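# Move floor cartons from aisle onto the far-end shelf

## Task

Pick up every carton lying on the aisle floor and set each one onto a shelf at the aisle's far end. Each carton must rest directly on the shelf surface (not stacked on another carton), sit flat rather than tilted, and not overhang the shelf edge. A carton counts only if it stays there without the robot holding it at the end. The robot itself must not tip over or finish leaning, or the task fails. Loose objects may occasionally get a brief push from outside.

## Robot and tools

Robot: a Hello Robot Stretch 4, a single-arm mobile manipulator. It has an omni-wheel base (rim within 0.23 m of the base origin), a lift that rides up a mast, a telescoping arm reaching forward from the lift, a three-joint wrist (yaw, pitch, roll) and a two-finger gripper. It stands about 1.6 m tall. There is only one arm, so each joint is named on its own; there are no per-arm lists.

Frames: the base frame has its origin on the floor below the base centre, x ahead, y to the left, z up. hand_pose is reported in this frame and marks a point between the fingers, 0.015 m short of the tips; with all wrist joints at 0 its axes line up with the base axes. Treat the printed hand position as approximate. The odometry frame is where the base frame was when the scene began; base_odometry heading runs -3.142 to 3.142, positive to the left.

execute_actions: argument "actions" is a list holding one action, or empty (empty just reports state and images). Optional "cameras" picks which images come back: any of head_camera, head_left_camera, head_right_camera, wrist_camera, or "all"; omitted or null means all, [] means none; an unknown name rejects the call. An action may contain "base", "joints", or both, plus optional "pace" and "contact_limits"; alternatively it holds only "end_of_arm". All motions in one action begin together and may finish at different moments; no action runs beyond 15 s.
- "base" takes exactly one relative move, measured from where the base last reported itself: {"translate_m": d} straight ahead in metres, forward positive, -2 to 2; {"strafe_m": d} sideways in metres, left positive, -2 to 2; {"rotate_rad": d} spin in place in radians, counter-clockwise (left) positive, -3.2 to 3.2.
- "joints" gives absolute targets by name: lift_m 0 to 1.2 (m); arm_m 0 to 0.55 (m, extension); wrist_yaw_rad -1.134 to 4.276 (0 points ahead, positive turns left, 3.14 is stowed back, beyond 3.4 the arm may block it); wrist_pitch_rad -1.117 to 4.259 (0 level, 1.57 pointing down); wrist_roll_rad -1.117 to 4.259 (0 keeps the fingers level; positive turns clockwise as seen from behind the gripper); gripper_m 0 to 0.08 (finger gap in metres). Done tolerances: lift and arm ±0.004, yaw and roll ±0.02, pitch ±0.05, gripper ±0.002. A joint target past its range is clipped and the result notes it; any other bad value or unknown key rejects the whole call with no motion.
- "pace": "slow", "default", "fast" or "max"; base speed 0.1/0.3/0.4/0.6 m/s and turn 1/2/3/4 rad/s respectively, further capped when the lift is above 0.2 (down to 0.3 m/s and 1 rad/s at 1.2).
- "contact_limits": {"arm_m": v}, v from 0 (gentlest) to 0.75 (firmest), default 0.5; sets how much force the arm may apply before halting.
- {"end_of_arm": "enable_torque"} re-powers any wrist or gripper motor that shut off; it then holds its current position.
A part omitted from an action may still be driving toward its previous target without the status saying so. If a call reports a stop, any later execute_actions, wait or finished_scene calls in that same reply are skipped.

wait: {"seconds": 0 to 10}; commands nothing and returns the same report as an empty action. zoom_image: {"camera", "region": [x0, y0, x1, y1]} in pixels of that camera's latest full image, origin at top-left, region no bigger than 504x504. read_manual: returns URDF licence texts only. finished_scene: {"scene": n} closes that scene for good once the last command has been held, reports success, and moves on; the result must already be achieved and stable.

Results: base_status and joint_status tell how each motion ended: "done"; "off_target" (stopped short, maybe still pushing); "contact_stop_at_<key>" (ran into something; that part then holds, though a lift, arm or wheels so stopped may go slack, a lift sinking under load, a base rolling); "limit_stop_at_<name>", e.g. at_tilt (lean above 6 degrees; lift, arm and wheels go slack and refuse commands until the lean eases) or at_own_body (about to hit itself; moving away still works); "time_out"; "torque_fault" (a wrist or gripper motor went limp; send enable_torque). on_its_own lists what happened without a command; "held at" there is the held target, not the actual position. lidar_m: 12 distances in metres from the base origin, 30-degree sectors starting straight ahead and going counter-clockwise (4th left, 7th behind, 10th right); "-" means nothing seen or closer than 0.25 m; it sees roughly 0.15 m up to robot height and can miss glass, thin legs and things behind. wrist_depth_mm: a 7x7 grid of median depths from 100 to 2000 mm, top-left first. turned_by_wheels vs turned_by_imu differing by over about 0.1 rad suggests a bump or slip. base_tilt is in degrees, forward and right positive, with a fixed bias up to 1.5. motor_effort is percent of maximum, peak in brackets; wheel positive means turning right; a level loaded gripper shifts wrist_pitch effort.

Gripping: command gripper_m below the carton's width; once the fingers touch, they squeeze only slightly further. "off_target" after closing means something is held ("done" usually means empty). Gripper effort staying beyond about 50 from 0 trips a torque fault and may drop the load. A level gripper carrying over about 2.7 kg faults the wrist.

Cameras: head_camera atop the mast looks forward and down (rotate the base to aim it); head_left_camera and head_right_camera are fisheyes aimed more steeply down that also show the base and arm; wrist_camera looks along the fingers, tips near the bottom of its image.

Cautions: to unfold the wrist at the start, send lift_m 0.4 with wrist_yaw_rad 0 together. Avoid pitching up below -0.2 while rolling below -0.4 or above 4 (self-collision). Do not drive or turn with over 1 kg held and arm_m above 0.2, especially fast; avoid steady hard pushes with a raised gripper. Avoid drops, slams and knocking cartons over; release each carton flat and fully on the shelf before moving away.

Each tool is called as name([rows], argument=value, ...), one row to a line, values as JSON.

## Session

execute_actions(actions=[])

Scene clock: 0.00 s.
base_odometry: x=+0.000 y=+0.000 heading=+0.000 (m, m, rad; odometry frame)
turned_by_wheels: +0.000 (rad since the last result)
turned_by_imu: +0.000 (rad since the last result)
base_tilt: forward=+0.3 right=+0.5 (deg)
lidar_m: 1.30 1.58 1.61 1.62 0.86 0.76 1.06 0.92 2.13 2.13 2.38 1.32
base_status: not commanded
joint_positions: lift_m=+0.146 arm_m=+0.002 wrist_yaw_rad=+3.211 wrist_pitch_rad=+0.003 wrist_roll_rad=-0.003 gripper_m=+0.040
joint_status: not commanded
motor_effort: lift_m=+20 arm_m=+0 wrist_yaw_rad=+1 wrist_pitch_rad=-10 wrist_roll_rad=-2 gripper_m=+1 wheel_0=-1 wheel_1=-1 wheel_2=+0 (%)
hand_pose: x=-0.0456 y=+0.0725 z=+0.3233 quat_wxyz=(-0.035, -0.001, -0.002, +0.999) (m; base frame)
wrist_depth_mm: - 121 135 - - 768 723 / - 110 136 - - 768 732 / - 119 144 - - 768 732 / 139 138 1060 - - 778 732 / 232 1060 1366 1808 1618 778 732 / 931 1042 148 960 138 778 741 / 222 - - 866 - - 732
pictures: head_camera, head_left_camera, head_right_camera, wrist_camera
camera_calibration (this result's frames):
wrist_camera: T_world_to_cam=[[-0.0106667, 0.999368, 0.0339114, -0.0955398], [0.0365262, 0.0342801, -0.998745, 0.37061], [-0.999276, -0.00941462, -0.0368687, 0.119847], [0, 0, 0, 1]] pos_world=[0.105204, 0.0839032, 0.377804]
Images, in order (width x height): head_camera 420x560, head_left_camera 420x672, head_right_camera 420x672, wrist_camera 616x392.

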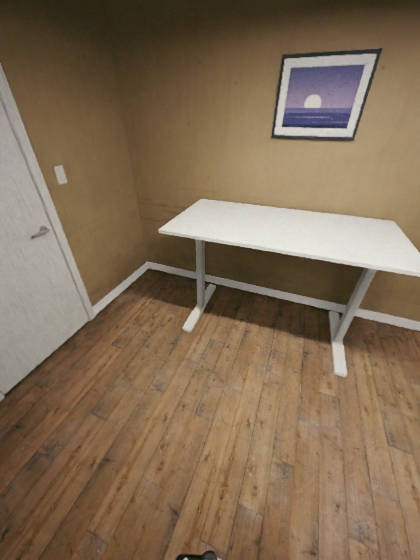

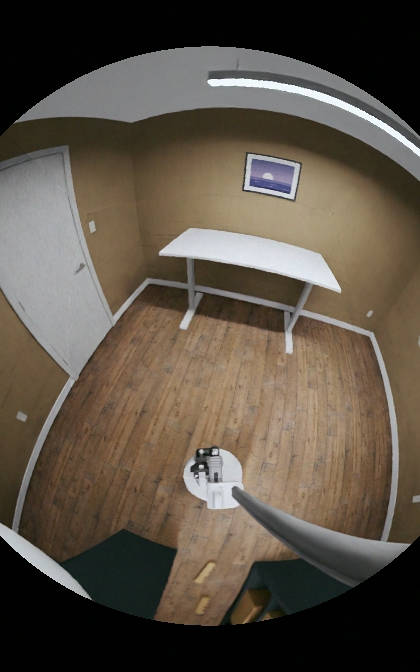

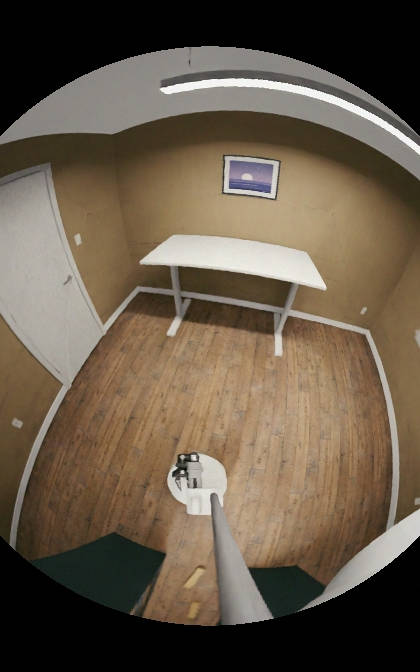

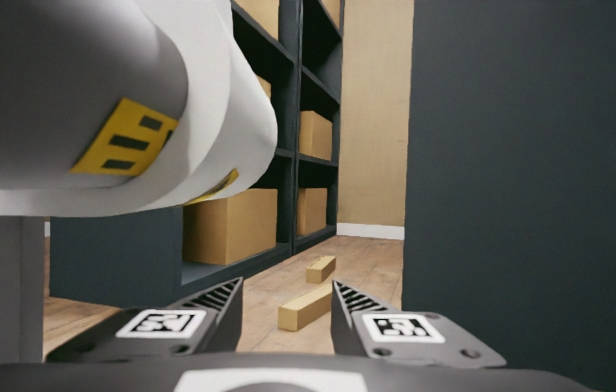

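execute_actions([
  {"base":{"rotate_rad":2.82},"joints":{"lift_m":0.4,"wrist_yaw_rad":0,"wrist_pitch_rad":1.0,"gripper_m":0.08}},
])

Scene clock: 8.10 s.
base_odometry: x=+0.000 y=+0.000 heading=+2.820 (m, m, rad; odometry frame)
turned_by_wheels: +2.820 (rad since the last result)
turned_by_imu: +2.848 (rad since the last result)
base_tilt: forward=+0.2 right=+0.6 (deg)
lidar_m: 0.75 0.91 1.06 2.10 2.15 1.37 1.33 1.40 1.68 1.61 1.67 0.79
base_status: done
joint_positions: lift_m=+0.179 arm_m=+0.002 wrist_yaw_rad=+2.610 wrist_pitch_rad=+0.607 wrist_roll_rad=-0.003 gripper_m=+0.080
joint_status: lift_m limit_stop_at_own_body (moved +0.034 of +0.254); wrist_yaw_rad limit_stop_at_own_body (moved -0.601 of -3.211); wrist_pitch_rad limit_stop_at_own_body (moved +0.604 of +0.997); the others done
on_its_own: wrist_yaw_rad is held at +2.609, not at your +0.000, since a limit_stop_at_own_body; wrist_pitch_rad is held at +0.605, not at your +1.000, since a limit_stop_at_own_body; lift_m is slack since a limit_stop_at_own_body (your +0.400 is given up); arm_m is slack since a limit_stop_at_own_body
motor_effort: lift_m=+19(22) arm_m=+0(0) wrist_yaw_rad=-2(5) wrist_pitch_rad=-7(10) wrist_roll_rad=-2(2) gripper_m=+2(2) wheel_0=-1(8) wheel_1=+0(13) wheel_2=-1(10) (%)
hand_pose: x=+0.0664 y=+0.1640 z=+0.2364 quat_wxyz=(+0.250, -0.289, +0.077, +0.921) (m; base frame)
wrist_depth_mm: 1430 1430 1537 1576 1661 1708 1661 / 946 976 1008 1060 1060 1118 1118 / 732 741 768 778 788 820 831 / 246 250 255 621 634 647 654 / 206 209 212 492 525 530 539 / 180 130 177 191 155 452 459 / - - 167 171 135 - 413
pictures: head_camera, head_left_camera, head_right_camera, wrist_camera
camera_calibration (this result's frames):
wrist_camera: T_world_to_cam=[[0.531107, 0.845094, 0.0611601, -0.19995], [0.532441, -0.276724, -0.799956, 0.247596], [-0.659114, 0.457427, -0.596933, 0.262736], [0, 0, 0, 1]] pos_world=[0.147538, 0.11731, 0.367131]
Images, in order (width x height): head_camera 420x560, head_left_camera 420x672, head_right_camera 420x672, wrist_camera 616x392.

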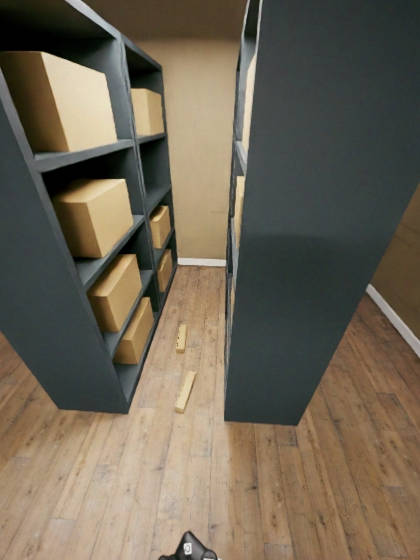

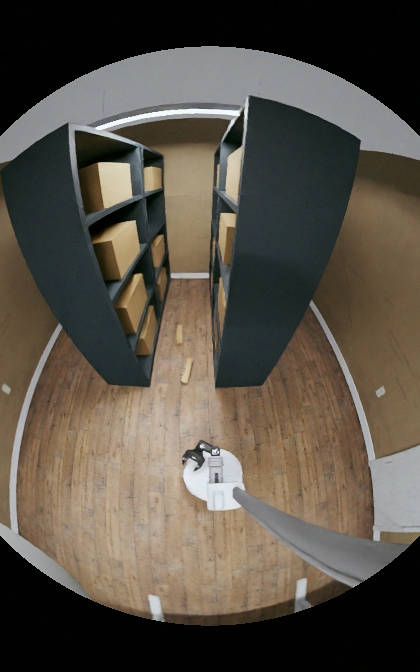

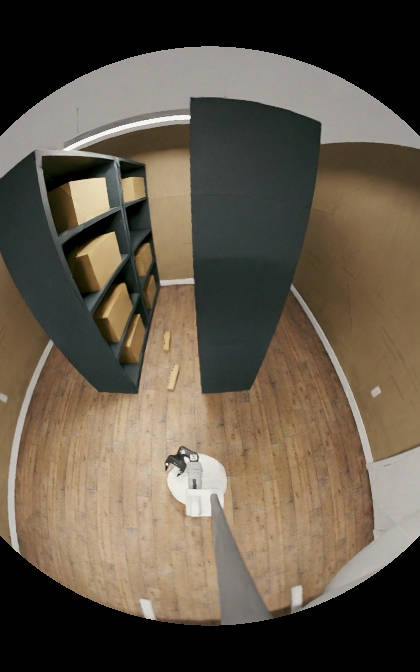

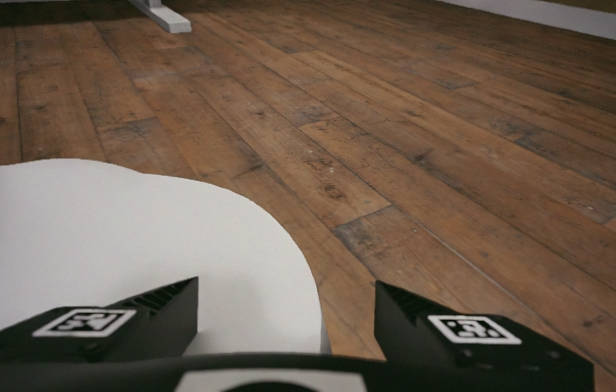

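execute_actions([
  {"base":{"strafe_m":0.25},"joints":{"lift_m":0.4}},
], cameras=[])

execute_actions([
  {"base":{"translate_m":0.35},"joints":{"wrist_yaw_rad":0,"wrist_pitch_rad":1.0}},
], cameras=["head_camera","wrist_camera"])

Scene clock: 16.27 s.
base_odometry: x=-0.079 y=-0.237 heading=+2.820 (m, m, rad; odometry frame)
turned_by_wheels: +0.000 (rad since the last result)
turned_by_imu: -0.001 (rad since the last result)
base_tilt: forward=+0.3 right=+0.6 (deg)
lidar_m: 1.13 0.82 1.07 1.85 1.89 1.37 1.37 1.39 1.96 1.87 1.94 0.80
base_status: done
joint_positions: lift_m=+0.400 arm_m=+0.002 wrist_yaw_rad=+2.609 wrist_pitch_rad=+0.607 wrist_roll_rad=-0.003 gripper_m=+0.080
joint_status: all done
on_its_own: wrist_yaw_rad is held at +2.609, not at your +0.000, since a limit_stop_at_own_body; wrist_pitch_rad is held at +0.605, not at your +1.000, since a limit_stop_at_own_body; arm_m is slack since a limit_stop_at_own_body
motor_effort: lift_m=+22(22) arm_m=+0(0) wrist_yaw_rad=+0(0) wrist_pitch_rad=-7(6) wrist_roll_rad=-2(2) gripper_m=+0(2) wheel_0=-1(10) wheel_1=-1(6) wheel_2=+0(1) (%)
hand_pose: x=+0.0664 y=+0.1640 z=+0.4567 quat_wxyz=(+0.250, -0.289, +0.077, +0.921) (m; base frame)
wrist_depth_mm: 1808 1983 - - - 1808 1537 / 1537 1576 1618 1661 1661 1756 1576 / 1182 1182 1205 1255 1281 1308 1308 / 960 960 976 991 1008 1042 1042 / 798 809 820 820 831 854 866 / 691 130 683 707 155 723 741 / - - 415 654 135 - 661
pictures: none
No camera images: the call's "cameras" was empty. Leave "cameras" out to get every camera's image.

Scene clock: 18.93 s.
base_odometry: x=-0.411 y=-0.126 heading=+2.820 (m, m, rad; odometry frame)
turned_by_wheels: +0.000 (rad since the last result)
turned_by_imu: -0.002 (rad since the last result)
base_tilt: forward=+0.3 right=+0.5 (deg)
lidar_m: 1.12 0.49 0.56 1.86 1.92 2.58 2.03 1.78 1.95 1.85 0.58 0.47
base_status: done
joint_positions: lift_m=+0.400 arm_m=+0.002 wrist_yaw_rad=+0.000 wrist_pitch_rad=+1.002 wrist_roll_rad=-0.004 gripper_m=+0.080
joint_status: all done
on_its_own: arm_m is slack since a limit_stop_at_own_body
motor_effort: lift_m=+22(22) arm_m=+0(0) wrist_yaw_rad=-3(11) wrist_pitch_rad=-5(9) wrist_roll_rad=-2(2) gripper_m=+1(0) wheel_0=+2(6) wheel_1=+2(5) wheel_2=+0(11) (%)
hand_pose: x=+0.2872 y=-0.0874 z=+0.3989 quat_wxyz=(+0.877, -0.002, +0.480, +0.001) (m; base frame)
wrist_depth_mm: 634 842 831 891 768 597 609 / 634 768 778 788 759 676 683 / 603 691 699 699 691 634 298 / 603 634 627 640 647 445 345 / 564 580 580 597 597 473 462 / 539 130 539 549 155 564 564 / - - 521 525 135 - 539
pictures: head_camera, wrist_camera
camera_calibration (this result's frames):
wrist_camera: T_world_to_cam=[[-0.00289038, -0.997708, 0.0676027, -0.124973], [-0.860748, -0.0319294, -0.508029, 0.495616], [0.509023, -0.0596573, -0.858683, 0.343928], [0, 0, 0, 1]] pos_world=[0.251172, -0.0883437, 0.555561]
Images, in order (width x height): head_camera 420x560, wrist_camera 616x392.

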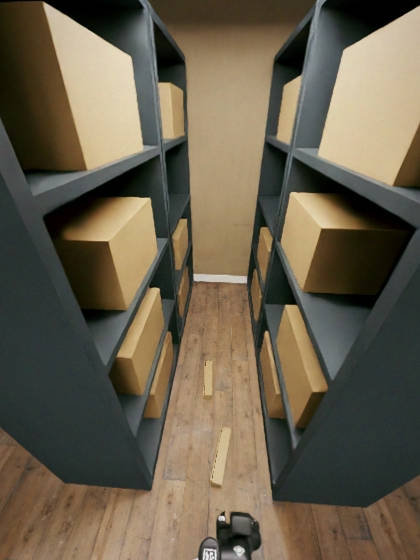

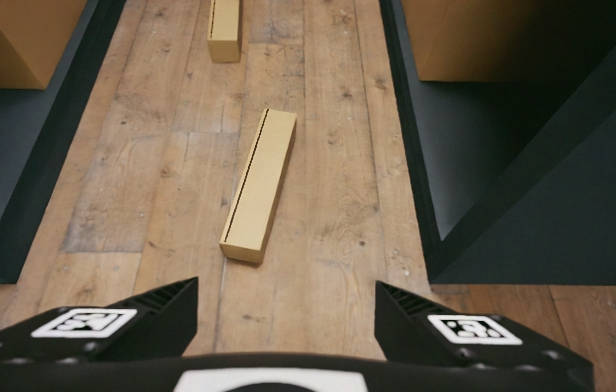

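execute_actions([
  {"joints":{"wrist_pitch_rad":1.57,"wrist_yaw_rad":1.0,"wrist_roll_rad":1.22,"arm_m":0.34,"lift_m":0.13}},
], cameras=["wrist_camera"])

Scene clock: 25.53 s.
base_odometry: x=-0.411 y=-0.126 heading=+2.820 (m, m, rad; odometry frame)
turned_by_wheels: +0.000 (rad since the last result)
turned_by_imu: -0.001 (rad since the last result)
base_tilt: forward=+0.3 right=+0.5 (deg)
lidar_m: 1.12 0.49 0.57 1.85 1.92 2.57 2.02 1.77 1.95 1.86 0.58 0.49
base_status: not commanded
joint_positions: lift_m=+0.130 arm_m=+0.338 wrist_yaw_rad=+1.000 wrist_pitch_rad=+1.570 wrist_roll_rad=+1.220 gripper_m=+0.080
joint_status: all done
motor_effort: lift_m=+17(20) arm_m=+9(9) wrist_yaw_rad=+0(3) wrist_pitch_rad=-2(1) wrist_roll_rad=-1(0) gripper_m=+0(0) wheel_0=+2(2) wheel_1=+2(2) wheel_2=+0(0) (%)
hand_pose: x=+0.5830 y=-0.0471 z=+0.0958 quat_wxyz=(+0.703, +0.078, +0.703, -0.077) (m; base frame)
wrist_depth_mm: 236 237 185 186 243 244 246 / 237 239 186 186 245 247 248 / 240 241 187 189 247 248 250 / 241 242 189 189 247 250 251 / 242 244 190 190 249 251 253 / 243 130 190 191 155 252 253 / - - 191 192 135 - -
pictures: wrist_camera
camera_calibration (this result's frames):
wrist_camera: T_world_to_cam=[[-0.187875, -0.980492, 0.0577814, 0.0462034], [-0.981125, 0.190088, 0.0354986, 0.626042], [-0.0457897, -0.0500215, -0.997698, 0.272731], [0, 0, 0, 1]] pos_world=[0.635394, -0.0600585, 0.247209]
Images, in order (width x height): wrist_camera 616x392.

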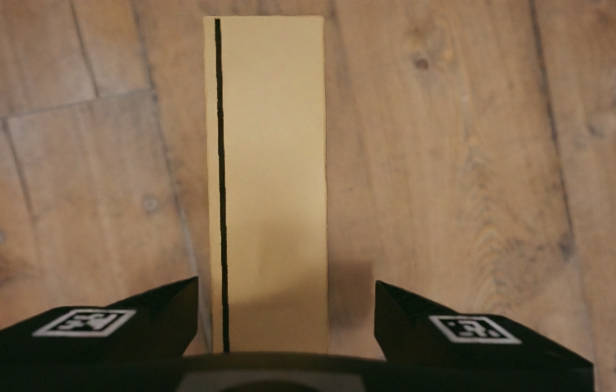

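execute_actions([
  {"base":{"strafe_m":0.009},"joints":{"wrist_roll_rad":1.2}},
], cameras=["wrist_camera"])

execute_actions([
  {"joints":{"lift_m":0.065},"pace":"slow"},
], cameras=[])

execute_actions([
  {"joints":{"gripper_m":0.03}},
], cameras=[])

execute_actions([
  {"joints":{"lift_m":0.17,"arm_m":0.2},"base":{"translate_m":-0.3}},
], cameras=[])

execute_actions([
  {"joints":{"wrist_roll_rad":2.57},"base":{"rotate_rad":1.555},"pace":"slow"},
], cameras=["wrist_camera"])

execute_actions([
  {"joints":{"lift_m":0.066},"pace":"slow"},
], cameras=[])

execute_actions([
  {"joints":{"gripper_m":0.08}},
], cameras=[])

execute_actions([
  {"joints":{"lift_m":0.2}},
], cameras=[])

execute_actions([
  {"joints":{"wrist_roll_rad":1.8,"wrist_yaw_rad":1.8},"base":{"rotate_rad":-1.555}},
], cameras=[])

execute_actions([
  {"base":{"translate_m":0.85}},
], cameras=["wrist_camera","head_camera"])

Scene clock: 38.23 s.
base_odometry: x=-0.414 y=-0.135 heading=+2.820 (m, m, rad; odometry frame)
turned_by_wheels: +0.000 (rad since the last result)
turned_by_imu: -0.001 (rad since the last result)
base_tilt: forward=+0.2 right=+0.6 (deg)
lidar_m: 1.17 0.47 0.55 1.84 1.91 2.58 2.03 1.77 1.97 1.86 0.57 0.51
base_status: done
joint_positions: lift_m=+0.130 arm_m=+0.338 wrist_yaw_rad=+1.000 wrist_pitch_rad=+1.570 wrist_roll_rad=+1.200 gripper_m=+0.080
joint_status: all done
motor_effort: lift_m=+17(17) arm_m=+9(9) wrist_yaw_rad=+0(1) wrist_pitch_rad=+0(1) wrist_roll_rad=-3(2) gripper_m=+3(2) wheel_0=-2(8) wheel_1=+0(12) wheel_2=+0(1) (%)
hand_pose: x=+0.5830 y=-0.0471 z=+0.0958 quat_wxyz=(+0.704, +0.071, +0.703, -0.070) (m; base frame)
wrist_depth_mm: 235 238 239 185 243 245 247 / 237 239 240 186 245 247 248 / 239 242 242 187 247 248 250 / 241 242 243 189 248 250 251 / 242 245 244 190 250 252 253 / 243 130 190 191 155 251 254 / - - 247 192 135 - -
pictures: wrist_camera
camera_calibration (this result's frames):
wrist_camera: T_world_to_cam=[[-0.168892, -0.983939, 0.0577888, 0.034973], [-0.984616, 0.171092, 0.0354818, 0.627185], [-0.0447992, -0.0509072, -0.997698, 0.272112], [0, 0, 0, 1]] pos_world=[0.635633, -0.0590426, 0.24721]
Images, in order (width x height): wrist_camera 616x392.

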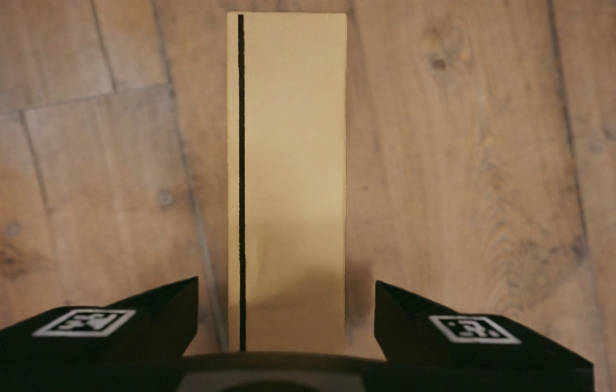

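Scene clock: 39.67 s.
base_odometry: x=-0.414 y=-0.135 heading=+2.820 (m, m, rad; odometry frame)
turned_by_wheels: +0.000 (rad since the last result)
turned_by_imu: +0.000 (rad since the last result)
base_tilt: forward=+0.3 right=+0.6 (deg)
lidar_m: 1.17 0.48 0.57 1.84 1.92 2.56 2.03 1.76 1.97 1.87 0.60 0.50
base_status: not commanded
joint_positions: lift_m=+0.065 arm_m=+0.338 wrist_yaw_rad=+1.000 wrist_pitch_rad=+1.570 wrist_roll_rad=+1.200 gripper_m=+0.080
joint_status: all done
motor_effort: lift_m=+16(17) arm_m=+9(9) wrist_yaw_rad=-1(1) wrist_pitch_rad=-2(0) wrist_roll_rad=-3(3) gripper_m=+2(2) wheel_0=-2(2) wheel_1=+0(0) wheel_2=+0(0) (%)
hand_pose: x=+0.5830 y=-0.0471 z=+0.0308 quat_wxyz=(+0.704, +0.071, +0.703, -0.070) (m; base frame)
wrist_depth_mm: 174 175 121 121 179 180 181 / 175 176 121 122 180 181 182 / 176 177 122 123 181 183 183 / 177 178 123 124 182 183 185 / 178 179 124 124 183 185 186 / 178 130 124 125 147 185 187 / - - 124 126 126 - -
pictures: none
No camera images: the call's "cameras" was empty. Leave "cameras" out to get every camera's image.

Scene clock: 40.67 s.
base_odometry: x=-0.414 y=-0.135 heading=+2.820 (m, m, rad; odometry frame)
turned_by_wheels: +0.000 (rad since the last result)
turned_by_imu: +0.000 (rad since the last result)
base_tilt: forward=+0.4 right=+0.6 (deg)
lidar_m: 1.18 0.49 0.57 1.84 1.92 2.57 2.02 1.78 1.97 1.87 0.58 0.49
base_status: not commanded
joint_positions: lift_m=+0.065 arm_m=+0.338 wrist_yaw_rad=+1.000 wrist_pitch_rad=+1.570 wrist_roll_rad=+1.200 gripper_m=+0.059
joint_status: gripper_m off_target (ended at +0.059, target +0.030)
on_its_own: gripper_m is held at +0.053, not at your +0.030, by its contact guard: the fingers met something
motor_effort: lift_m=+16(16) arm_m=+9(9) wrist_yaw_rad=-2(1) wrist_pitch_rad=+0(1) wrist_roll_rad=-3(3) gripper_m=-41(44) wheel_0=-2(2) wheel_1=+0(0) wheel_2=+0(0) (%)
hand_pose: x=+0.5830 y=-0.0471 z=+0.0308 quat_wxyz=(+0.704, +0.071, +0.703, -0.070) (m; base frame)
wrist_depth_mm: 174 175 121 121 179 180 181 / 175 176 121 122 180 182 182 / 175 177 122 123 181 182 183 / 177 178 123 123 182 183 185 / 178 179 123 124 183 185 186 / 179 126 124 125 126 186 187 / - - 124 126 - - 188
pictures: none
No camera images: the call's "cameras" was empty. Leave "cameras" out to get every camera's image.

Scene clock: 43.13 s.
base_odometry: x=-0.129 y=-0.230 heading=+2.820 (m, m, rad; odometry frame)
turned_by_wheels: +0.000 (rad since the last result)
turned_by_imu: +0.001 (rad since the last result)
base_tilt: forward=+0.2 right=+0.6 (deg)
lidar_m: 0.32 0.75 0.99 1.83 1.90 2.24 1.41 1.44 1.97 1.87 1.03 0.77
base_status: done
joint_positions: lift_m=+0.170 arm_m=+0.202 wrist_yaw_rad=+1.000 wrist_pitch_rad=+1.570 wrist_roll_rad=+1.200 gripper_m=+0.059
joint_status: all done
on_its_own: gripper_m is held at +0.053, not at your +0.030, by its contact guard: the fingers met something
motor_effort: lift_m=+22(24) arm_m=-9(10) wrist_yaw_rad=+0(2) wrist_pitch_rad=+0(1) wrist_roll_rad=-3(2) gripper_m=-39(39) wheel_0=-1(7) wheel_1=-1(7) wheel_2=+1(13) (%)
hand_pose: x=+0.4461 y=-0.0471 z=+0.1353 quat_wxyz=(+0.704, +0.071, +0.703, -0.070) (m; base frame)
wrist_depth_mm: 276 277 121 121 282 286 289 / 277 278 121 122 285 287 289 / 278 281 122 123 286 290 290 / 278 282 123 123 289 290 293 / 283 283 124 124 291 293 294 / 285 126 124 125 126 296 296 / - - 125 126 - - 298
pictures: none
No camera images: the call's "cameras" was empty. Leave "cameras" out to get every camera's image.

Scene clock: 45.97 s.
base_odometry: x=-0.129 y=-0.230 heading=-1.909 (m, m, rad; odometry frame)
turned_by_wheels: +1.554 (rad since the last result)
turned_by_imu: +1.570 (rad since the last result)
base_tilt: forward=+0.3 right=+0.6 (deg)
lidar_m: 0.40 1.90 2.23 1.36 1.40 1.94 1.87 1.02 0.75 1.18 0.75 0.43
base_status: done
joint_positions: lift_m=+0.170 arm_m=+0.202 wrist_yaw_rad=+1.000 wrist_pitch_rad=+1.570 wrist_roll_rad=+2.570 gripper_m=+0.059
joint_status: all done
on_its_own: gripper_m is held at +0.053, not at your +0.030, by its contact guard: the fingers met something
motor_effort: lift_m=+22(22) arm_m=-9(9) wrist_yaw_rad=-1(2) wrist_pitch_rad=+0(1) wrist_roll_rad=-1(0) gripper_m=-39(40) wheel_0=-2(1) wheel_1=-3(3) wheel_2=-4(7) (%)
hand_pose: x=+0.4461 y=-0.0471 z=+0.1353 quat_wxyz=(+0.500, +0.500, +0.500, -0.499) (m; base frame)
wrist_depth_mm: 274 277 121 121 285 287 289 / 277 278 121 122 286 290 290 / 277 281 122 123 287 291 293 / 279 282 123 124 289 291 294 / 281 283 124 125 290 294 297 / 282 126 124 125 126 294 298 / - - 124 126 - - 300
pictures: wrist_camera
camera_calibration (this result's frames):
wrist_camera: T_world_to_cam=[[-0.997809, -0.0315106, 0.0581671, 0.424139], [-0.0294132, 0.998898, 0.0365704, 0.103719], [-0.0592554, 0.0347795, -0.997637, 0.315947], [0, 0, 0, 1]] pos_world=[0.444983, -0.101228, 0.286737]
Images, in order (width x height): wrist_camera 616x392.

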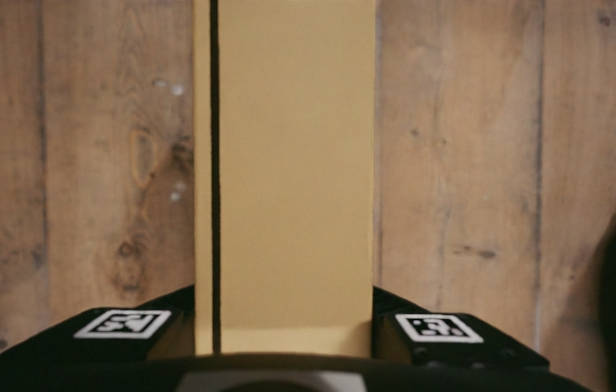

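Scene clock: 47.70 s.
base_odometry: x=-0.129 y=-0.230 heading=-1.909 (m, m, rad; odometry frame)
turned_by_wheels: +0.000 (rad since the last result)
turned_by_imu: +0.000 (rad since the last result)
base_tilt: forward=+0.4 right=+0.6 (deg)
lidar_m: 1.83 1.91 2.26 1.35 1.40 1.94 1.86 1.01 0.75 1.17 0.77 0.98
base_status: not commanded
joint_positions: lift_m=+0.066 arm_m=+0.202 wrist_yaw_rad=+1.000 wrist_pitch_rad=+1.570 wrist_roll_rad=+2.570 gripper_m=+0.059
joint_status: all done
on_its_own: gripper_m is held at +0.053, not at your +0.030, by its contact guard: the fingers met something
motor_effort: lift_m=+16(19) arm_m=-9(9) wrist_yaw_rad=-2(1) wrist_pitch_rad=+0(0) wrist_roll_rad=-1(1) gripper_m=-42(41) wheel_0=-2(2) wheel_1=-3(3) wheel_2=-4(4) (%)
hand_pose: x=+0.4461 y=-0.0471 z=+0.0318 quat_wxyz=(+0.500, +0.500, +0.500, -0.499) (m; base frame)
wrist_depth_mm: 175 177 121 121 181 183 184 / 176 178 121 122 182 184 185 / 177 179 122 123 183 185 186 / 178 179 123 124 184 186 187 / 179 181 124 124 186 188 189 / 179 126 124 125 126 188 190 / - - 125 126 - - 191
pictures: none
No camera images: the call's "cameras" was empty. Leave "cameras" out to get every camera's image.

Scene clock: 48.63 s.
base_odometry: x=-0.129 y=-0.230 heading=-1.909 (m, m, rad; odometry frame)
turned_by_wheels: +0.000 (rad since the last result)
turned_by_imu: +0.000 (rad since the last result)
base_tilt: forward=+0.2 right=+0.5 (deg)
lidar_m: 1.85 1.91 2.25 1.36 1.41 1.94 1.86 1.02 0.75 1.17 0.75 0.96
base_status: not commanded
joint_positions: lift_m=+0.066 arm_m=+0.202 wrist_yaw_rad=+1.000 wrist_pitch_rad=+1.570 wrist_roll_rad=+2.570 gripper_m=+0.080
joint_status: all done
motor_effort: lift_m=+16(16) arm_m=-9(9) wrist_yaw_rad=-1(1) wrist_pitch_rad=+0(0) wrist_roll_rad=-1(1) gripper_m=+1(39) wheel_0=-2(2) wheel_1=-3(3) wheel_2=-4(4) (%)
hand_pose: x=+0.4461 y=-0.0471 z=+0.0318 quat_wxyz=(+0.500, +0.500, +0.500, -0.499) (m; base frame)
wrist_depth_mm: 175 177 123 123 181 183 184 / 176 178 123 124 182 184 185 / 177 179 124 125 183 185 187 / 178 179 125 126 184 186 187 / 179 180 125 126 186 187 189 / 180 130 126 127 135 188 190 / - - 126 128 128 - -
pictures: none
No camera images: the call's "cameras" was empty. Leave "cameras" out to get every camera's image.

Scene clock: 50.27 s.
base_odometry: x=-0.129 y=-0.230 heading=-1.909 (m, m, rad; odometry frame)
turned_by_wheels: +0.000 (rad since the last result)
turned_by_imu: +0.000 (rad since the last result)
base_tilt: forward=+0.3 right=+0.5 (deg)
lidar_m: 1.84 1.91 2.26 1.35 1.41 1.93 1.87 1.02 0.77 1.18 0.75 0.98
base_status: not commanded
joint_positions: lift_m=+0.200 arm_m=+0.202 wrist_yaw_rad=+1.000 wrist_pitch_rad=+1.570 wrist_roll_rad=+2.570 gripper_m=+0.080
joint_status: all done
motor_effort: lift_m=+22(23) arm_m=-9(9) wrist_yaw_rad=+0(0) wrist_pitch_rad=+0(1) wrist_roll_rad=-1(1) gripper_m=+2(0) wheel_0=-2(2) wheel_1=-3(3) wheel_2=-4(4) (%)
hand_pose: x=+0.4461 y=-0.0471 z=+0.1653 quat_wxyz=(+0.500, +0.500, +0.500, -0.499) (m; base frame)
wrist_depth_mm: 303 306 309 312 315 317 320 / 306 307 310 257 315 319 322 / 307 310 312 257 319 322 324 / 307 310 314 259 319 324 327 / 310 312 314 260 322 325 327 / 310 130 317 263 155 325 329 / - - 317 264 135 - -
pictures: none
No camera images: the call's "cameras" was empty. Leave "cameras" out to get every camera's image.

Scene clock: 52.30 s.
base_odometry: x=-0.129 y=-0.230 heading=+2.819 (m, m, rad; odometry frame)
turned_by_wheels: -1.555 (rad since the last result)
turned_by_imu: -1.572 (rad since the last result)
base_tilt: forward=+0.3 right=+0.6 (deg)
lidar_m: 1.19 0.76 1.00 1.83 1.90 2.26 1.41 1.42 1.96 1.86 1.01 0.76
base_status: done
joint_positions: lift_m=+0.200 arm_m=+0.202 wrist_yaw_rad=+1.800 wrist_pitch_rad=+1.570 wrist_roll_rad=+1.800 gripper_m=+0.080
joint_status: all done
motor_effort: lift_m=+21(22) arm_m=-9(9) wrist_yaw_rad=+0(5) wrist_pitch_rad=-2(0) wrist_roll_rad=-3(9) gripper_m=+2(1) wheel_0=+0(8) wheel_1=+0(3) wheel_2=+2(10) (%)
hand_pose: x=+0.4576 y=+0.0200 z=+0.1654 quat_wxyz=(+0.707, +0.000, +0.707, +0.000) (m; base frame)
wrist_depth_mm: 303 306 309 310 314 315 319 / 307 310 312 314 315 317 319 / 307 310 312 315 317 319 320 / 309 312 315 315 319 322 324 / 310 314 317 320 320 322 325 / 312 130 319 320 155 324 327 / - - 319 324 135 - -
pictures: none
No camera images: the call's "cameras" was empty. Leave "cameras" out to get every camera's image.

Scene clock: 56.63 s.
base_odometry: x=-0.936 y=+0.039 heading=+2.819 (m, m, rad; odometry frame)
turned_by_wheels: +0.000 (rad since the last result)
turned_by_imu: -0.005 (rad since the last result)
base_tilt: forward=+0.3 right=+0.6 (deg)
lidar_m: 1.11 0.44 0.27 0.27 0.29 2.59 3.05 2.41 0.29 0.28 0.30 0.42
base_status: done
joint_positions: lift_m=+0.200 arm_m=+0.202 wrist_yaw_rad=+1.800 wrist_pitch_rad=+1.570 wrist_roll_rad=+1.800 gripper_m=+0.080
joint_status: not commanded
motor_effort: lift_m=+21(21) arm_m=-9(9) wrist_yaw_rad=+0(1) wrist_pitch_rad=-2(1) wrist_roll_rad=-2(3) gripper_m=+2(0) wheel_0=+0(7) wheel_1=+1(3) wheel_2=+1(12) (%)
hand_pose: x=+0.4576 y=+0.0200 z=+0.1654 quat_wxyz=(+0.707, +0.000, +0.707, +0.000) (m; base frame)
wrist_depth_mm: 304 306 254 310 314 315 317 / 306 307 253 314 314 317 320 / 307 310 256 314 315 320 324 / 309 312 256 319 320 322 324 / 310 315 260 317 320 325 325 / 314 130 259 322 155 324 329 / - - 260 324 135 - -
pictures: head_camera, wrist_camera
camera_calibration (this result's frames):
wrist_camera: T_world_to_cam=[[0.0297239, -0.997875, 0.057974, -0.0148941], [-0.998969, -0.0276656, 0.0359904, 0.500214], [-0.03431, -0.058984, -0.997669, 0.334785], [0, 0, 0, 1]] pos_world=[0.511627, 0.0187232, 0.316866]
Images, in order (width x height): head_camera 420x560, wrist_camera 616x392.

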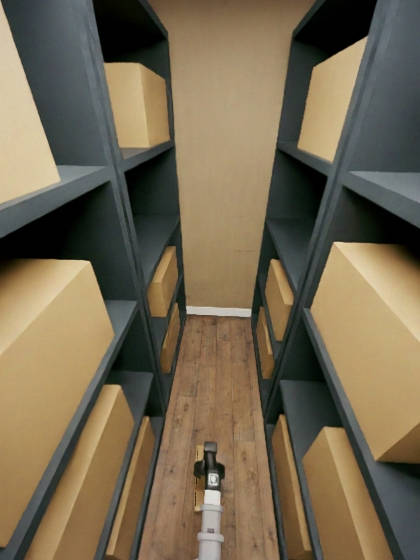

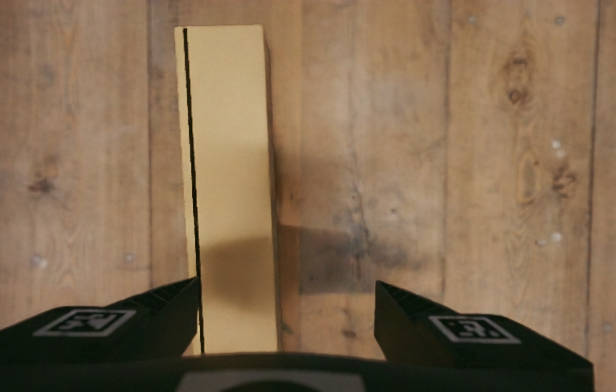

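execute_actions([
  {"joints":{"wrist_yaw_rad":2.32,"wrist_roll_rad":2.26,"arm_m":0.25,"lift_m":0.13}},
], cameras=["wrist_camera"])

Scene clock: 61.50 s.
base_odometry: x=-0.936 y=+0.039 heading=+2.819 (m, m, rad; odometry frame)
turned_by_wheels: +0.000 (rad since the last result)
turned_by_imu: -0.001 (rad since the last result)
base_tilt: forward=+0.4 right=+0.6 (deg)
lidar_m: 1.12 0.42 0.28 0.27 0.29 2.60 3.04 2.41 0.30 0.28 0.30 0.42
base_status: not commanded
joint_positions: lift_m=+0.130 arm_m=+0.248 wrist_yaw_rad=+2.320 wrist_pitch_rad=+1.570 wrist_roll_rad=+2.260 gripper_m=+0.080
joint_status: all done
motor_effort: lift_m=+17(19) arm_m=+9(9) wrist_yaw_rad=+0(4) wrist_pitch_rad=-1(0) wrist_roll_rad=-1(5) gripper_m=+1(1) wheel_0=+0(0) wheel_1=+1(1) wheel_2=+1(1) (%)
hand_pose: x=+0.4832 y=+0.0596 z=+0.0958 quat_wxyz=(+0.707, -0.021, +0.707, +0.021) (m; base frame)
wrist_depth_mm: 236 237 240 186 243 246 248 / 237 239 240 186 246 247 249 / 239 241 242 188 248 249 251 / 241 243 243 189 249 250 252 / 243 244 245 190 250 252 253 / 243 130 190 192 155 253 255 / - - 248 193 135 - -
pictures: wrist_camera
camera_calibration (this result's frames):
wrist_camera: T_world_to_cam=[[0.0901733, -0.994234, 0.058022, -0.00147749], [-0.995443, -0.0881618, 0.0363464, 0.531316], [-0.0310216, -0.0610351, -0.997653, 0.267015], [0, 0, 0, 1]] pos_world=[0.537311, 0.06167, 0.247163]
Images, in order (width x height): wrist_camera 616x392.

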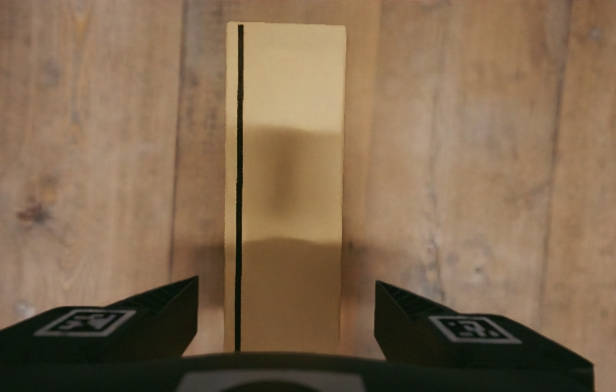

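execute_actions([
  {"joints":{"lift_m":0.065},"pace":"slow"},
], cameras=[])

execute_actions([
  {"joints":{"gripper_m":0.03}},
], cameras=[])

execute_actions([
  {"joints":{"lift_m":1.1},"base":{"translate_m":0.5}},
], cameras=[])

execute_actions([
  {"joints":{"arm_m":0.005,"wrist_yaw_rad":0,"wrist_roll_rad":1.59},"base":{"translate_m":0.6},"pace":"slow"},
], cameras=[])

execute_actions([
  {"base":{"rotate_rad":1.565},"pace":"slow"},
])

Scene clock: 70.03 s.
base_odometry: x=-0.936 y=+0.039 heading=+2.819 (m, m, rad; odometry frame)
turned_by_wheels: +0.000 (rad since the last result)
turned_by_imu: -0.001 (rad since the last result)
base_tilt: forward=+0.3 right=+0.6 (deg)
lidar_m: 1.13 0.43 0.29 0.27 0.29 2.61 3.04 2.39 0.29 0.28 0.30 0.41
base_status: not commanded
joint_positions: lift_m=+0.065 arm_m=+0.248 wrist_yaw_rad=+2.320 wrist_pitch_rad=+1.570 wrist_roll_rad=+2.260 gripper_m=+0.080
joint_status: all done
motor_effort: lift_m=+16(17) arm_m=+9(9) wrist_yaw_rad=+1(0) wrist_pitch_rad=-1(1) wrist_roll_rad=-1(1) gripper_m=+3(0) wheel_0=+0(0) wheel_1=+1(1) wheel_2=+1(1) (%)
hand_pose: x=+0.4832 y=+0.0596 z=+0.0308 quat_wxyz=(+0.707, -0.021, +0.707, +0.021) (m; base frame)
wrist_depth_mm: 174 175 121 122 179 180 181 / 175 176 122 122 180 182 183 / 177 177 122 123 182 183 183 / 177 178 123 124 182 185 185 / 178 180 124 125 183 185 187 / 179 130 125 126 148 186 187 / - - 125 126 127 - -
pictures: none
No camera images: the call's "cameras" was empty. Leave "cameras" out to get every camera's image.

Scene clock: 71.03 s.
base_odometry: x=-0.936 y=+0.039 heading=+2.819 (m, m, rad; odometry frame)
turned_by_wheels: +0.000 (rad since the last result)
turned_by_imu: +0.000 (rad since the last result)
base_tilt: forward=+0.3 right=+0.5 (deg)
lidar_m: 1.12 0.42 0.30 0.27 0.28 2.60 3.04 2.38 0.28 0.28 0.31 0.41
base_status: not commanded
joint_positions: lift_m=+0.065 arm_m=+0.248 wrist_yaw_rad=+2.320 wrist_pitch_rad=+1.570 wrist_roll_rad=+2.260 gripper_m=+0.059
joint_status: gripper_m off_target (ended at +0.059, target +0.030)
on_its_own: gripper_m is held at +0.053, not at your +0.030, by its contact guard: the fingers met something
motor_effort: lift_m=+16(16) arm_m=+9(9) wrist_yaw_rad=+0(1) wrist_pitch_rad=+0(1) wrist_roll_rad=-1(1) gripper_m=-40(41) wheel_0=+0(1) wheel_1=+1(1) wheel_2=+1(1) (%)
hand_pose: x=+0.4832 y=+0.0597 z=+0.0308 quat_wxyz=(+0.707, -0.021, +0.707, +0.021) (m; base frame)
wrist_depth_mm: 175 175 121 122 179 180 182 / 175 176 122 122 181 182 183 / 176 178 123 123 181 183 184 / 177 179 123 124 183 184 185 / 178 179 124 125 184 185 187 / 179 126 125 126 126 186 188 / - - 125 126 - - 189
pictures: none
No camera images: the call's "cameras" was empty. Leave "cameras" out to get every camera's image.

Scene clock: 75.77 s.
base_odometry: x=-1.410 y=+0.198 heading=+2.819 (m, m, rad; odometry frame)
turned_by_wheels: +0.000 (rad since the last result)
turned_by_imu: -0.003 (rad since the last result)
base_tilt: forward=+0.3 right=+0.5 (deg)
lidar_m: 0.33 0.43 0.30 0.27 0.30 0.41 3.62 0.44 0.31 0.29 0.31 0.40
base_status: done
joint_positions: lift_m=+1.100 arm_m=+0.248 wrist_yaw_rad=+2.320 wrist_pitch_rad=+1.570 wrist_roll_rad=+2.260 gripper_m=+0.059
joint_status: all done
on_its_own: gripper_m is held at +0.053, not at your +0.030, by its contact guard: the fingers met something
motor_effort: lift_m=+22(24) arm_m=+9(9) wrist_yaw_rad=-1(1) wrist_pitch_rad=+0(1) wrist_roll_rad=-1(1) gripper_m=-40(41) wheel_0=+1(9) wheel_1=+1(8) wheel_2=-2(12) (%)
hand_pose: x=+0.4832 y=+0.0597 z=+1.0653 quat_wxyz=(+0.707, -0.021, +0.707, +0.021) (m; base frame)
wrist_depth_mm: 407 615 121 122 1138 866 535 / 439 627 122 123 1138 878 535 / 668 676 122 123 1138 723 525 / 676 676 123 124 1160 699 517 / 676 676 124 125 1160 707 699 / 535 126 125 126 127 676 683 / - - 125 126 - - 484
pictures: none
No camera images: the call's "cameras" was empty. Leave "cameras" out to get every camera's image.

Scene clock: 83.03 s.
base_odometry: x=-1.979 y=+0.388 heading=+2.820 (m, m, rad; odometry frame)
turned_by_wheels: +0.000 (rad since the last result)
turned_by_imu: -0.005 (rad since the last result)
base_tilt: forward=+0.2 right=+0.6 (deg)
lidar_m: 0.58 0.43 0.30 0.29 0.32 0.43 1.22 0.41 0.30 0.27 0.25 0.25
base_status: done
joint_positions: lift_m=+1.100 arm_m=+0.007 wrist_yaw_rad=+0.000 wrist_pitch_rad=+1.570 wrist_roll_rad=+1.590 gripper_m=+0.059
joint_status: all done
on_its_own: gripper_m is held at +0.053, not at your +0.030, by its contact guard: the fingers met something
motor_effort: lift_m=+22(22) arm_m=-9(9) wrist_yaw_rad=-1(5) wrist_pitch_rad=+0(0) wrist_roll_rad=-3(6) gripper_m=-39(39) wheel_0=+2(2) wheel_1=+3(3) wheel_2=-3(8) (%)
hand_pose: x=+0.1777 y=-0.0874 z=+1.0653 quat_wxyz=(+0.495, +0.505, +0.495, -0.505) (m; base frame)
wrist_depth_mm: 615 668 121 122 413 418 559 / 634 668 122 123 569 691 661 / 691 1042 122 123 1160 1255 1255 / 691 1060 123 124 854 1255 1281 / 691 1042 124 125 1025 1255 1281 / 654 126 125 125 127 1255 1281 / - - 125 126 - - 1042
pictures: none
No camera images: the call's "cameras" was empty. Leave "cameras" out to get every camera's image.

Scene clock: 85.87 s.
base_odometry: x=-1.979 y=+0.388 heading=-1.899 (m, m, rad; odometry frame)
turned_by_wheels: +1.564 (rad since the last result)
turned_by_imu: +1.580 (rad since the last result)
base_tilt: forward=+0.4 right=+0.6 (deg)
lidar_m: 0.29 0.30 0.43 1.17 0.40 0.29 0.26 0.29 0.41 0.60 0.25 0.26
base_status: done
joint_positions: lift_m=+1.100 arm_m=+0.007 wrist_yaw_rad=+0.000 wrist_pitch_rad=+1.570 wrist_roll_rad=+1.590 gripper_m=+0.059
joint_status: not commanded
on_its_own: gripper_m is held at +0.053, not at your +0.030, by its contact guard: the fingers met something
motor_effort: lift_m=+22(22) arm_m=-9(9) wrist_yaw_rad=-1(2) wrist_pitch_rad=-2(0) wrist_roll_rad=-2(2) gripper_m=-41(39) wheel_0=-2(7) wheel_1=-1(8) wheel_2=-4(8) (%)
hand_pose: x=+0.1777 y=-0.0874 z=+1.0653 quat_wxyz=(+0.495, +0.505, +0.495, -0.505) (m; base frame)
wrist_depth_mm: 233 407 121 122 1118 1078 691 / 233 407 122 123 1205 1160 699 / 230 407 123 123 1255 946 661 / 229 410 123 124 854 891 621 / 229 413 124 125 1025 1008 597 / 224 126 125 125 127 1160 676 / - - 125 126 - - 715
pictures: head_camera, head_left_camera, head_right_camera, wrist_camera
camera_calibration (this result's frames):
wrist_camera: T_world_to_cam=[[-0.998262, -0.0110327, 0.0578949, 0.103059], [-0.00896557, 0.999317, 0.0358432, 0.0992934], [-0.0582509, 0.0352618, -0.997679, 1.22914], [0, 0, 0, 1]] pos_world=[0.175369, -0.14143, 1.21676]
Images, in order (width x height): head_camera 420x560, head_left_camera 420x672, head_right_camera 420x672, wrist_camera 616x392.

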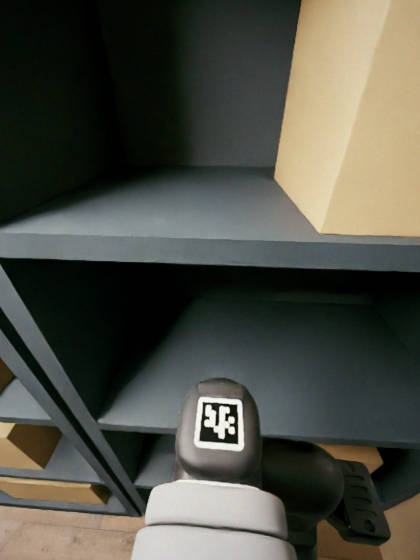

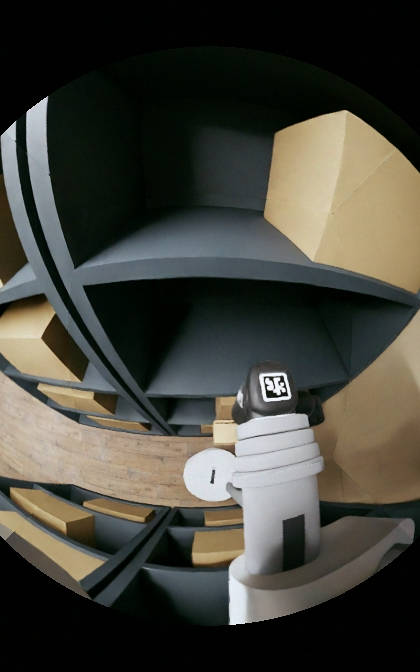

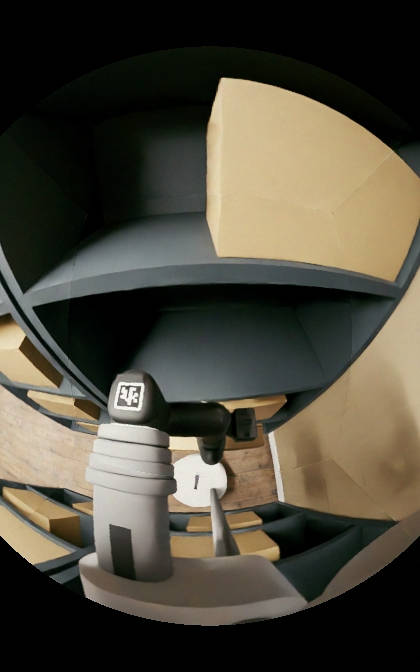

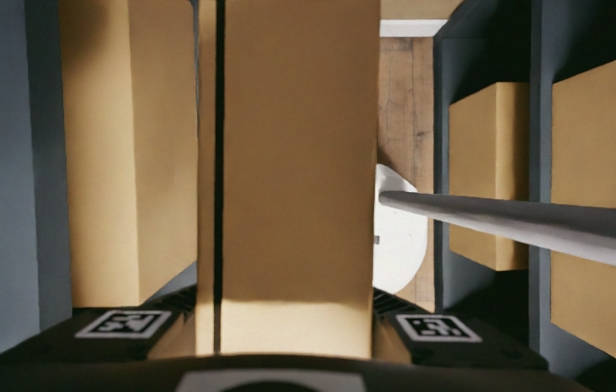

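execute_actions([
  {"joints":{"lift_m":1.082}},
], cameras=[])

execute_actions([
  {"joints":{"arm_m":0.375},"contact_limits":{"arm_m":0.2},"pace":"slow"},
], cameras=["wrist_camera"])

Scene clock: 90.07 s.
base_odometry: x=-1.979 y=+0.388 heading=-1.899 (m, m, rad; odometry frame)
turned_by_wheels: +0.000 (rad since the last result)
turned_by_imu: -0.001 (rad since the last result)
base_tilt: forward=+0.2 right=+0.5 (deg)
lidar_m: 0.29 0.31 0.42 1.17 0.40 0.28 0.27 0.29 0.39 0.59 0.25 0.26
base_status: not commanded
joint_positions: lift_m=+1.082 arm_m=+0.007 wrist_yaw_rad=+0.000 wrist_pitch_rad=+1.570 wrist_roll_rad=+1.590 gripper_m=+0.059
joint_status: all done
on_its_own: gripper_m is held at +0.053, not at your +0.030, by its contact guard: the fingers met something
motor_effort: lift_m=+17(20) arm_m=-9(9) wrist_yaw_rad=-1(1) wrist_pitch_rad=+1(1) wrist_roll_rad=-2(2) gripper_m=-41(40) wheel_0=-2(2) wheel_1=-1(1) wheel_2=-3(3) (%)
hand_pose: x=+0.1777 y=-0.0874 z=+1.0477 quat_wxyz=(+0.495, +0.505, +0.495, -0.505) (m; base frame)
wrist_depth_mm: 382 407 121 122 1098 1078 691 / 232 407 122 123 1205 1118 676 / 230 402 122 123 1229 946 661 / 230 402 123 124 854 866 627 / 229 399 124 125 1025 1025 603 / 218 126 125 126 127 1182 668 / - - 125 126 - - 707
pictures: none
No camera images: the call's "cameras" was empty. Leave "cameras" out to get every camera's image.

Scene clock: 95.03 s.
base_odometry: x=-1.979 y=+0.388 heading=-1.899 (m, m, rad; odometry frame)
turned_by_wheels: +0.000 (rad since the last result)
turned_by_imu: -0.001 (rad since the last result)
base_tilt: forward=+0.3 right=+0.5 (deg)
lidar_m: 0.28 0.30 0.44 1.18 0.39 0.29 0.26 0.30 0.42 0.60 0.43 0.30
base_status: not commanded
joint_positions: lift_m=+1.082 arm_m=+0.373 wrist_yaw_rad=+0.000 wrist_pitch_rad=+1.570 wrist_roll_rad=+1.590 gripper_m=+0.059
joint_status: all done
on_its_own: gripper_m is held at +0.053, not at your +0.030, by its contact guard: the fingers met something
motor_effort: lift_m=+17(17) arm_m=+9(10) wrist_yaw_rad=-1(0) wrist_pitch_rad=+0(1) wrist_roll_rad=-2(2) gripper_m=-39(42) wheel_0=-2(2) wheel_1=-1(1) wheel_2=-3(3) (%)
contact_limits: arm_m 0.2
hand_pose: x=+0.5445 y=-0.0874 z=+1.0477 quat_wxyz=(+0.495, +0.505, +0.495, -0.505) (m; base frame)
wrist_depth_mm: 200 202 121 122 206 208 210 / 200 202 122 122 207 208 211 / 202 203 123 123 208 211 212 / 204 204 123 124 210 211 213 / 204 206 124 125 211 213 214 / 204 126 125 125 126 213 216 / - - 125 126 - - 216
pictures: wrist_camera
camera_calibration (this result's frames):
wrist_camera: T_world_to_cam=[[-0.998262, -0.0110264, 0.0578935, 0.470239], [-0.00895937, 0.999317, 0.0358432, 0.103209], [-0.0582492, 0.0352622, -0.997679, 1.23297], [0, 0, 0, 1]] pos_world=[0.542166, -0.14143, 1.19918]
Images, in order (width x height): wrist_camera 616x392.

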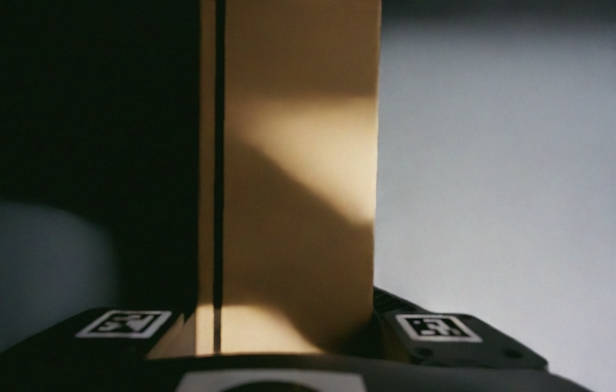

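execute_actions([
  {"joints":{"lift_m":1.056},"pace":"slow"},
], cameras=[])

execute_actions([
  {"joints":{"gripper_m":0.08}},
], cameras=[])

execute_actions([
  {"joints":{"lift_m":1.108},"pace":"slow"},
], cameras=[])

execute_actions([
  {"joints":{"arm_m":0.005}},
], cameras=[])

execute_actions([
  {"joints":{"wrist_yaw_rad":-1.0,"wrist_roll_rad":0.57},"base":{"translate_m":0.008}},
], cameras=[])

execute_actions([
  {"base":{"strafe_m":0.7},"joints":{"lift_m":0.6}},
], cameras=[])

Scene clock: 104.40 s.
base_odometry: x=-1.979 y=+0.388 heading=-1.899 (m, m, rad; odometry frame)
turned_by_wheels: +0.000 (rad since the last result)
turned_by_imu: -0.001 (rad since the last result)
base_tilt: forward=+0.4 right=+0.6 (deg)
lidar_m: 0.28 0.29 0.43 1.18 0.40 0.28 0.27 0.30 0.43 0.60 0.44 0.31
base_status: not commanded
joint_positions: lift_m=+1.056 arm_m=+0.373 wrist_yaw_rad=+0.000 wrist_pitch_rad=+1.570 wrist_roll_rad=+1.590 gripper_m=+0.059
joint_status: all done
on_its_own: gripper_m is held at +0.053, not at your +0.030, by its contact guard: the fingers met something
motor_effort: lift_m=+16(17) arm_m=+9(9) wrist_yaw_rad=-2(0) wrist_pitch_rad=+1(1) wrist_roll_rad=-2(2) gripper_m=-40(41) wheel_0=-2(3) wheel_1=-1(1) wheel_2=-3(3) (%)
hand_pose: x=+0.5445 y=-0.0874 z=+1.0218 quat_wxyz=(+0.495, +0.505, +0.495, -0.505) (m; base frame)
wrist_depth_mm: 175 176 121 122 181 182 183 / 176 177 122 123 182 183 185 / 176 178 123 123 182 184 185 / 177 179 123 124 183 185 187 / 178 180 124 125 185 186 187 / 179 126 125 126 126 187 189 / - - 125 126 - - 190
pictures: none
No camera images: the call's "cameras" was empty. Leave "cameras" out to get every camera's image.

Scene clock: 105.33 s.
base_odometry: x=-1.979 y=+0.388 heading=-1.899 (m, m, rad; odometry frame)
turned_by_wheels: +0.000 (rad since the last result)
turned_by_imu: +0.000 (rad since the last result)
base_tilt: forward=+0.3 right=+0.5 (deg)
lidar_m: 0.29 0.30 0.44 1.17 0.37 0.27 0.26 0.29 0.41 0.59 0.46 0.32
base_status: not commanded
joint_positions: lift_m=+1.056 arm_m=+0.373 wrist_yaw_rad=+0.000 wrist_pitch_rad=+1.570 wrist_roll_rad=+1.590 gripper_m=+0.080
joint_status: all done
motor_effort: lift_m=+16(16) arm_m=+9(9) wrist_yaw_rad=-2(0) wrist_pitch_rad=-2(1) wrist_roll_rad=-2(2) gripper_m=+4(37) wheel_0=-2(2) wheel_1=-1(1) wheel_2=-3(3) (%)
hand_pose: x=+0.5445 y=-0.0874 z=+1.0218 quat_wxyz=(+0.495, +0.505, +0.495, -0.505) (m; base frame)
wrist_depth_mm: 175 176 122 123 181 181 184 / 175 177 122 123 181 183 185 / 177 178 123 124 183 184 185 / 177 179 124 125 184 185 187 / 178 180 125 125 185 187 187 / 179 129 125 126 135 186 189 / - - 126 126 127 - -
pictures: none
No camera images: the call's "cameras" was empty. Leave "cameras" out to get every camera's image.

Scene clock: 106.63 s.
base_odometry: x=-1.979 y=+0.388 heading=-1.899 (m, m, rad; odometry frame)
turned_by_wheels: +0.000 (rad since the last result)
turned_by_imu: +0.000 (rad since the last result)
base_tilt: forward=+0.3 right=+0.5 (deg)
lidar_m: 0.29 0.31 0.44 1.19 0.40 0.27 0.26 0.28 0.41 0.60 0.44 0.31
base_status: not commanded
joint_positions: lift_m=+1.108 arm_m=+0.373 wrist_yaw_rad=+0.000 wrist_pitch_rad=+1.570 wrist_roll_rad=+1.590 gripper_m=+0.080
joint_status: all done
motor_effort: lift_m=+23(24) arm_m=+9(9) wrist_yaw_rad=-1(1) wrist_pitch_rad=-1(1) wrist_roll_rad=-2(2) gripper_m=+1(1) wheel_0=-2(3) wheel_1=-1(1) wheel_2=-4(3) (%)
hand_pose: x=+0.5445 y=-0.0874 z=+1.0733 quat_wxyz=(+0.495, +0.505, +0.495, -0.505) (m; base frame)
wrist_depth_mm: 224 226 227 174 232 234 236 / 226 227 228 175 234 235 236 / 227 228 229 176 236 236 238 / 228 229 230 177 236 237 240 / 229 231 232 177 236 239 240 / 229 130 177 178 155 240 242 / - - 234 179 135 - -
pictures: none
No camera images: the call's "cameras" was empty. Leave "cameras" out to get every camera's image.

Scene clock: 108.83 s.
base_odometry: x=-1.979 y=+0.388 heading=-1.899 (m, m, rad; odometry frame)
turned_by_wheels: +0.000 (rad since the last result)
turned_by_imu: -0.001 (rad since the last result)
base_tilt: forward=+0.3 right=+0.6 (deg)
lidar_m: 0.29 0.30 0.44 1.18 0.39 0.29 0.27 0.28 0.41 0.59 0.46 0.31
base_status: not commanded
joint_positions: lift_m=+1.108 arm_m=+0.007 wrist_yaw_rad=+0.000 wrist_pitch_rad=+1.570 wrist_roll_rad=+1.590 gripper_m=+0.080
joint_status: all done
motor_effort: lift_m=+22(22) arm_m=-9(11) wrist_yaw_rad=-2(2) wrist_pitch_rad=-2(2) wrist_roll_rad=-2(2) gripper_m=+2(2) wheel_0=-2(2) wheel_1=-1(1) wheel_2=-3(3) (%)
hand_pose: x=+0.1776 y=-0.0874 z=+1.0733 quat_wxyz=(+0.495, +0.505, +0.495, -0.505) (m; base frame)
wrist_depth_mm: 234 407 991 1138 1138 1078 707 / 233 410 1078 1205 1229 1160 707 / 231 413 878 1229 1229 946 661 / 230 415 878 1025 1042 904 621 / 231 421 891 1025 1042 1025 597 / 233 130 1118 1255 155 1182 676 / - - 699 1281 135 - 732
pictures: none
No camera images: the call's "cameras" was empty. Leave "cameras" out to get every camera's image.

Scene clock: 110.00 s.
base_odometry: x=-1.981 y=+0.380 heading=-1.899 (m, m, rad; odometry frame)
turned_by_wheels: +0.000 (rad since the last result)
turned_by_imu: +0.000 (rad since the last result)
base_tilt: forward=+0.3 right=+0.5 (deg)
lidar_m: 0.28 0.31 0.42 1.16 0.40 0.30 0.28 0.28 0.43 0.58 0.45 0.29
base_status: done
joint_positions: lift_m=+1.108 arm_m=+0.007 wrist_yaw_rad=-1.000 wrist_pitch_rad=+1.570 wrist_roll_rad=+0.570 gripper_m=+0.080
joint_status: all done
motor_effort: lift_m=+22(22) arm_m=-9(9) wrist_yaw_rad=-1(6) wrist_pitch_rad=-2(2) wrist_roll_rad=-3(6) gripper_m=-1(2) wheel_0=+2(2) wheel_1=+0(3) wheel_2=-2(9) (%)
hand_pose: x=+0.1040 y=-0.0474 z=+1.0733 quat_wxyz=(+0.500, +0.500, +0.500, -0.500) (m; base frame)
wrist_depth_mm: 407 549 1138 1205 1160 1060 707 / 410 544 1138 1229 1229 891 580 / 410 544 1160 1255 1255 878 564 / 415 549 1138 1025 1008 327 229 / 418 683 1160 1025 1098 917 580 / 676 130 1160 1255 155 715 580 / - - 960 1229 135 - 723
pictures: none
No camera images: the call's "cameras" was empty. Leave "cameras" out to get every camera's image.

Scene clock: 113.67 s.
base_odometry: x=-1.319 y=+0.154 heading=-1.899 (m, m, rad; odometry frame)
turned_by_wheels: +0.000 (rad since the last result)
turned_by_imu: -0.001 (rad since the last result)
base_tilt: forward=+0.3 right=+0.5 (deg)
lidar_m: 0.26 0.28 0.41 2.60 0.40 0.31 0.27 0.31 0.44 1.15 0.41 0.29
base_status: done
joint_positions: lift_m=+0.600 arm_m=+0.007 wrist_yaw_rad=-1.000 wrist_pitch_rad=+1.570 wrist_roll_rad=+0.570 gripper_m=+0.080
joint_status: all done
motor_effort: lift_m=+17(21) arm_m=-9(9) wrist_yaw_rad=-1(1) wrist_pitch_rad=-1(1) wrist_roll_rad=-3(3) gripper_m=+3(3) wheel_0=-1(12) wheel_1=+0(7) wheel_2=+0(2) (%)
hand_pose: x=+0.1040 y=-0.0473 z=+0.5658 quat_wxyz=(+0.500, +0.500, +0.500, -0.500) (m; base frame)
wrist_depth_mm: 585 580 707 715 715 723 621 / 362 627 707 723 723 715 634 / 364 517 715 508 504 723 580 / 366 517 691 508 508 327 229 / 366 521 559 508 512 517 597 / 368 130 517 512 155 521 591 / - - 723 512 135 - 554
pictures: none
No camera images: the call's "cameras" was empty. Leave "cameras" out to get every camera's image.


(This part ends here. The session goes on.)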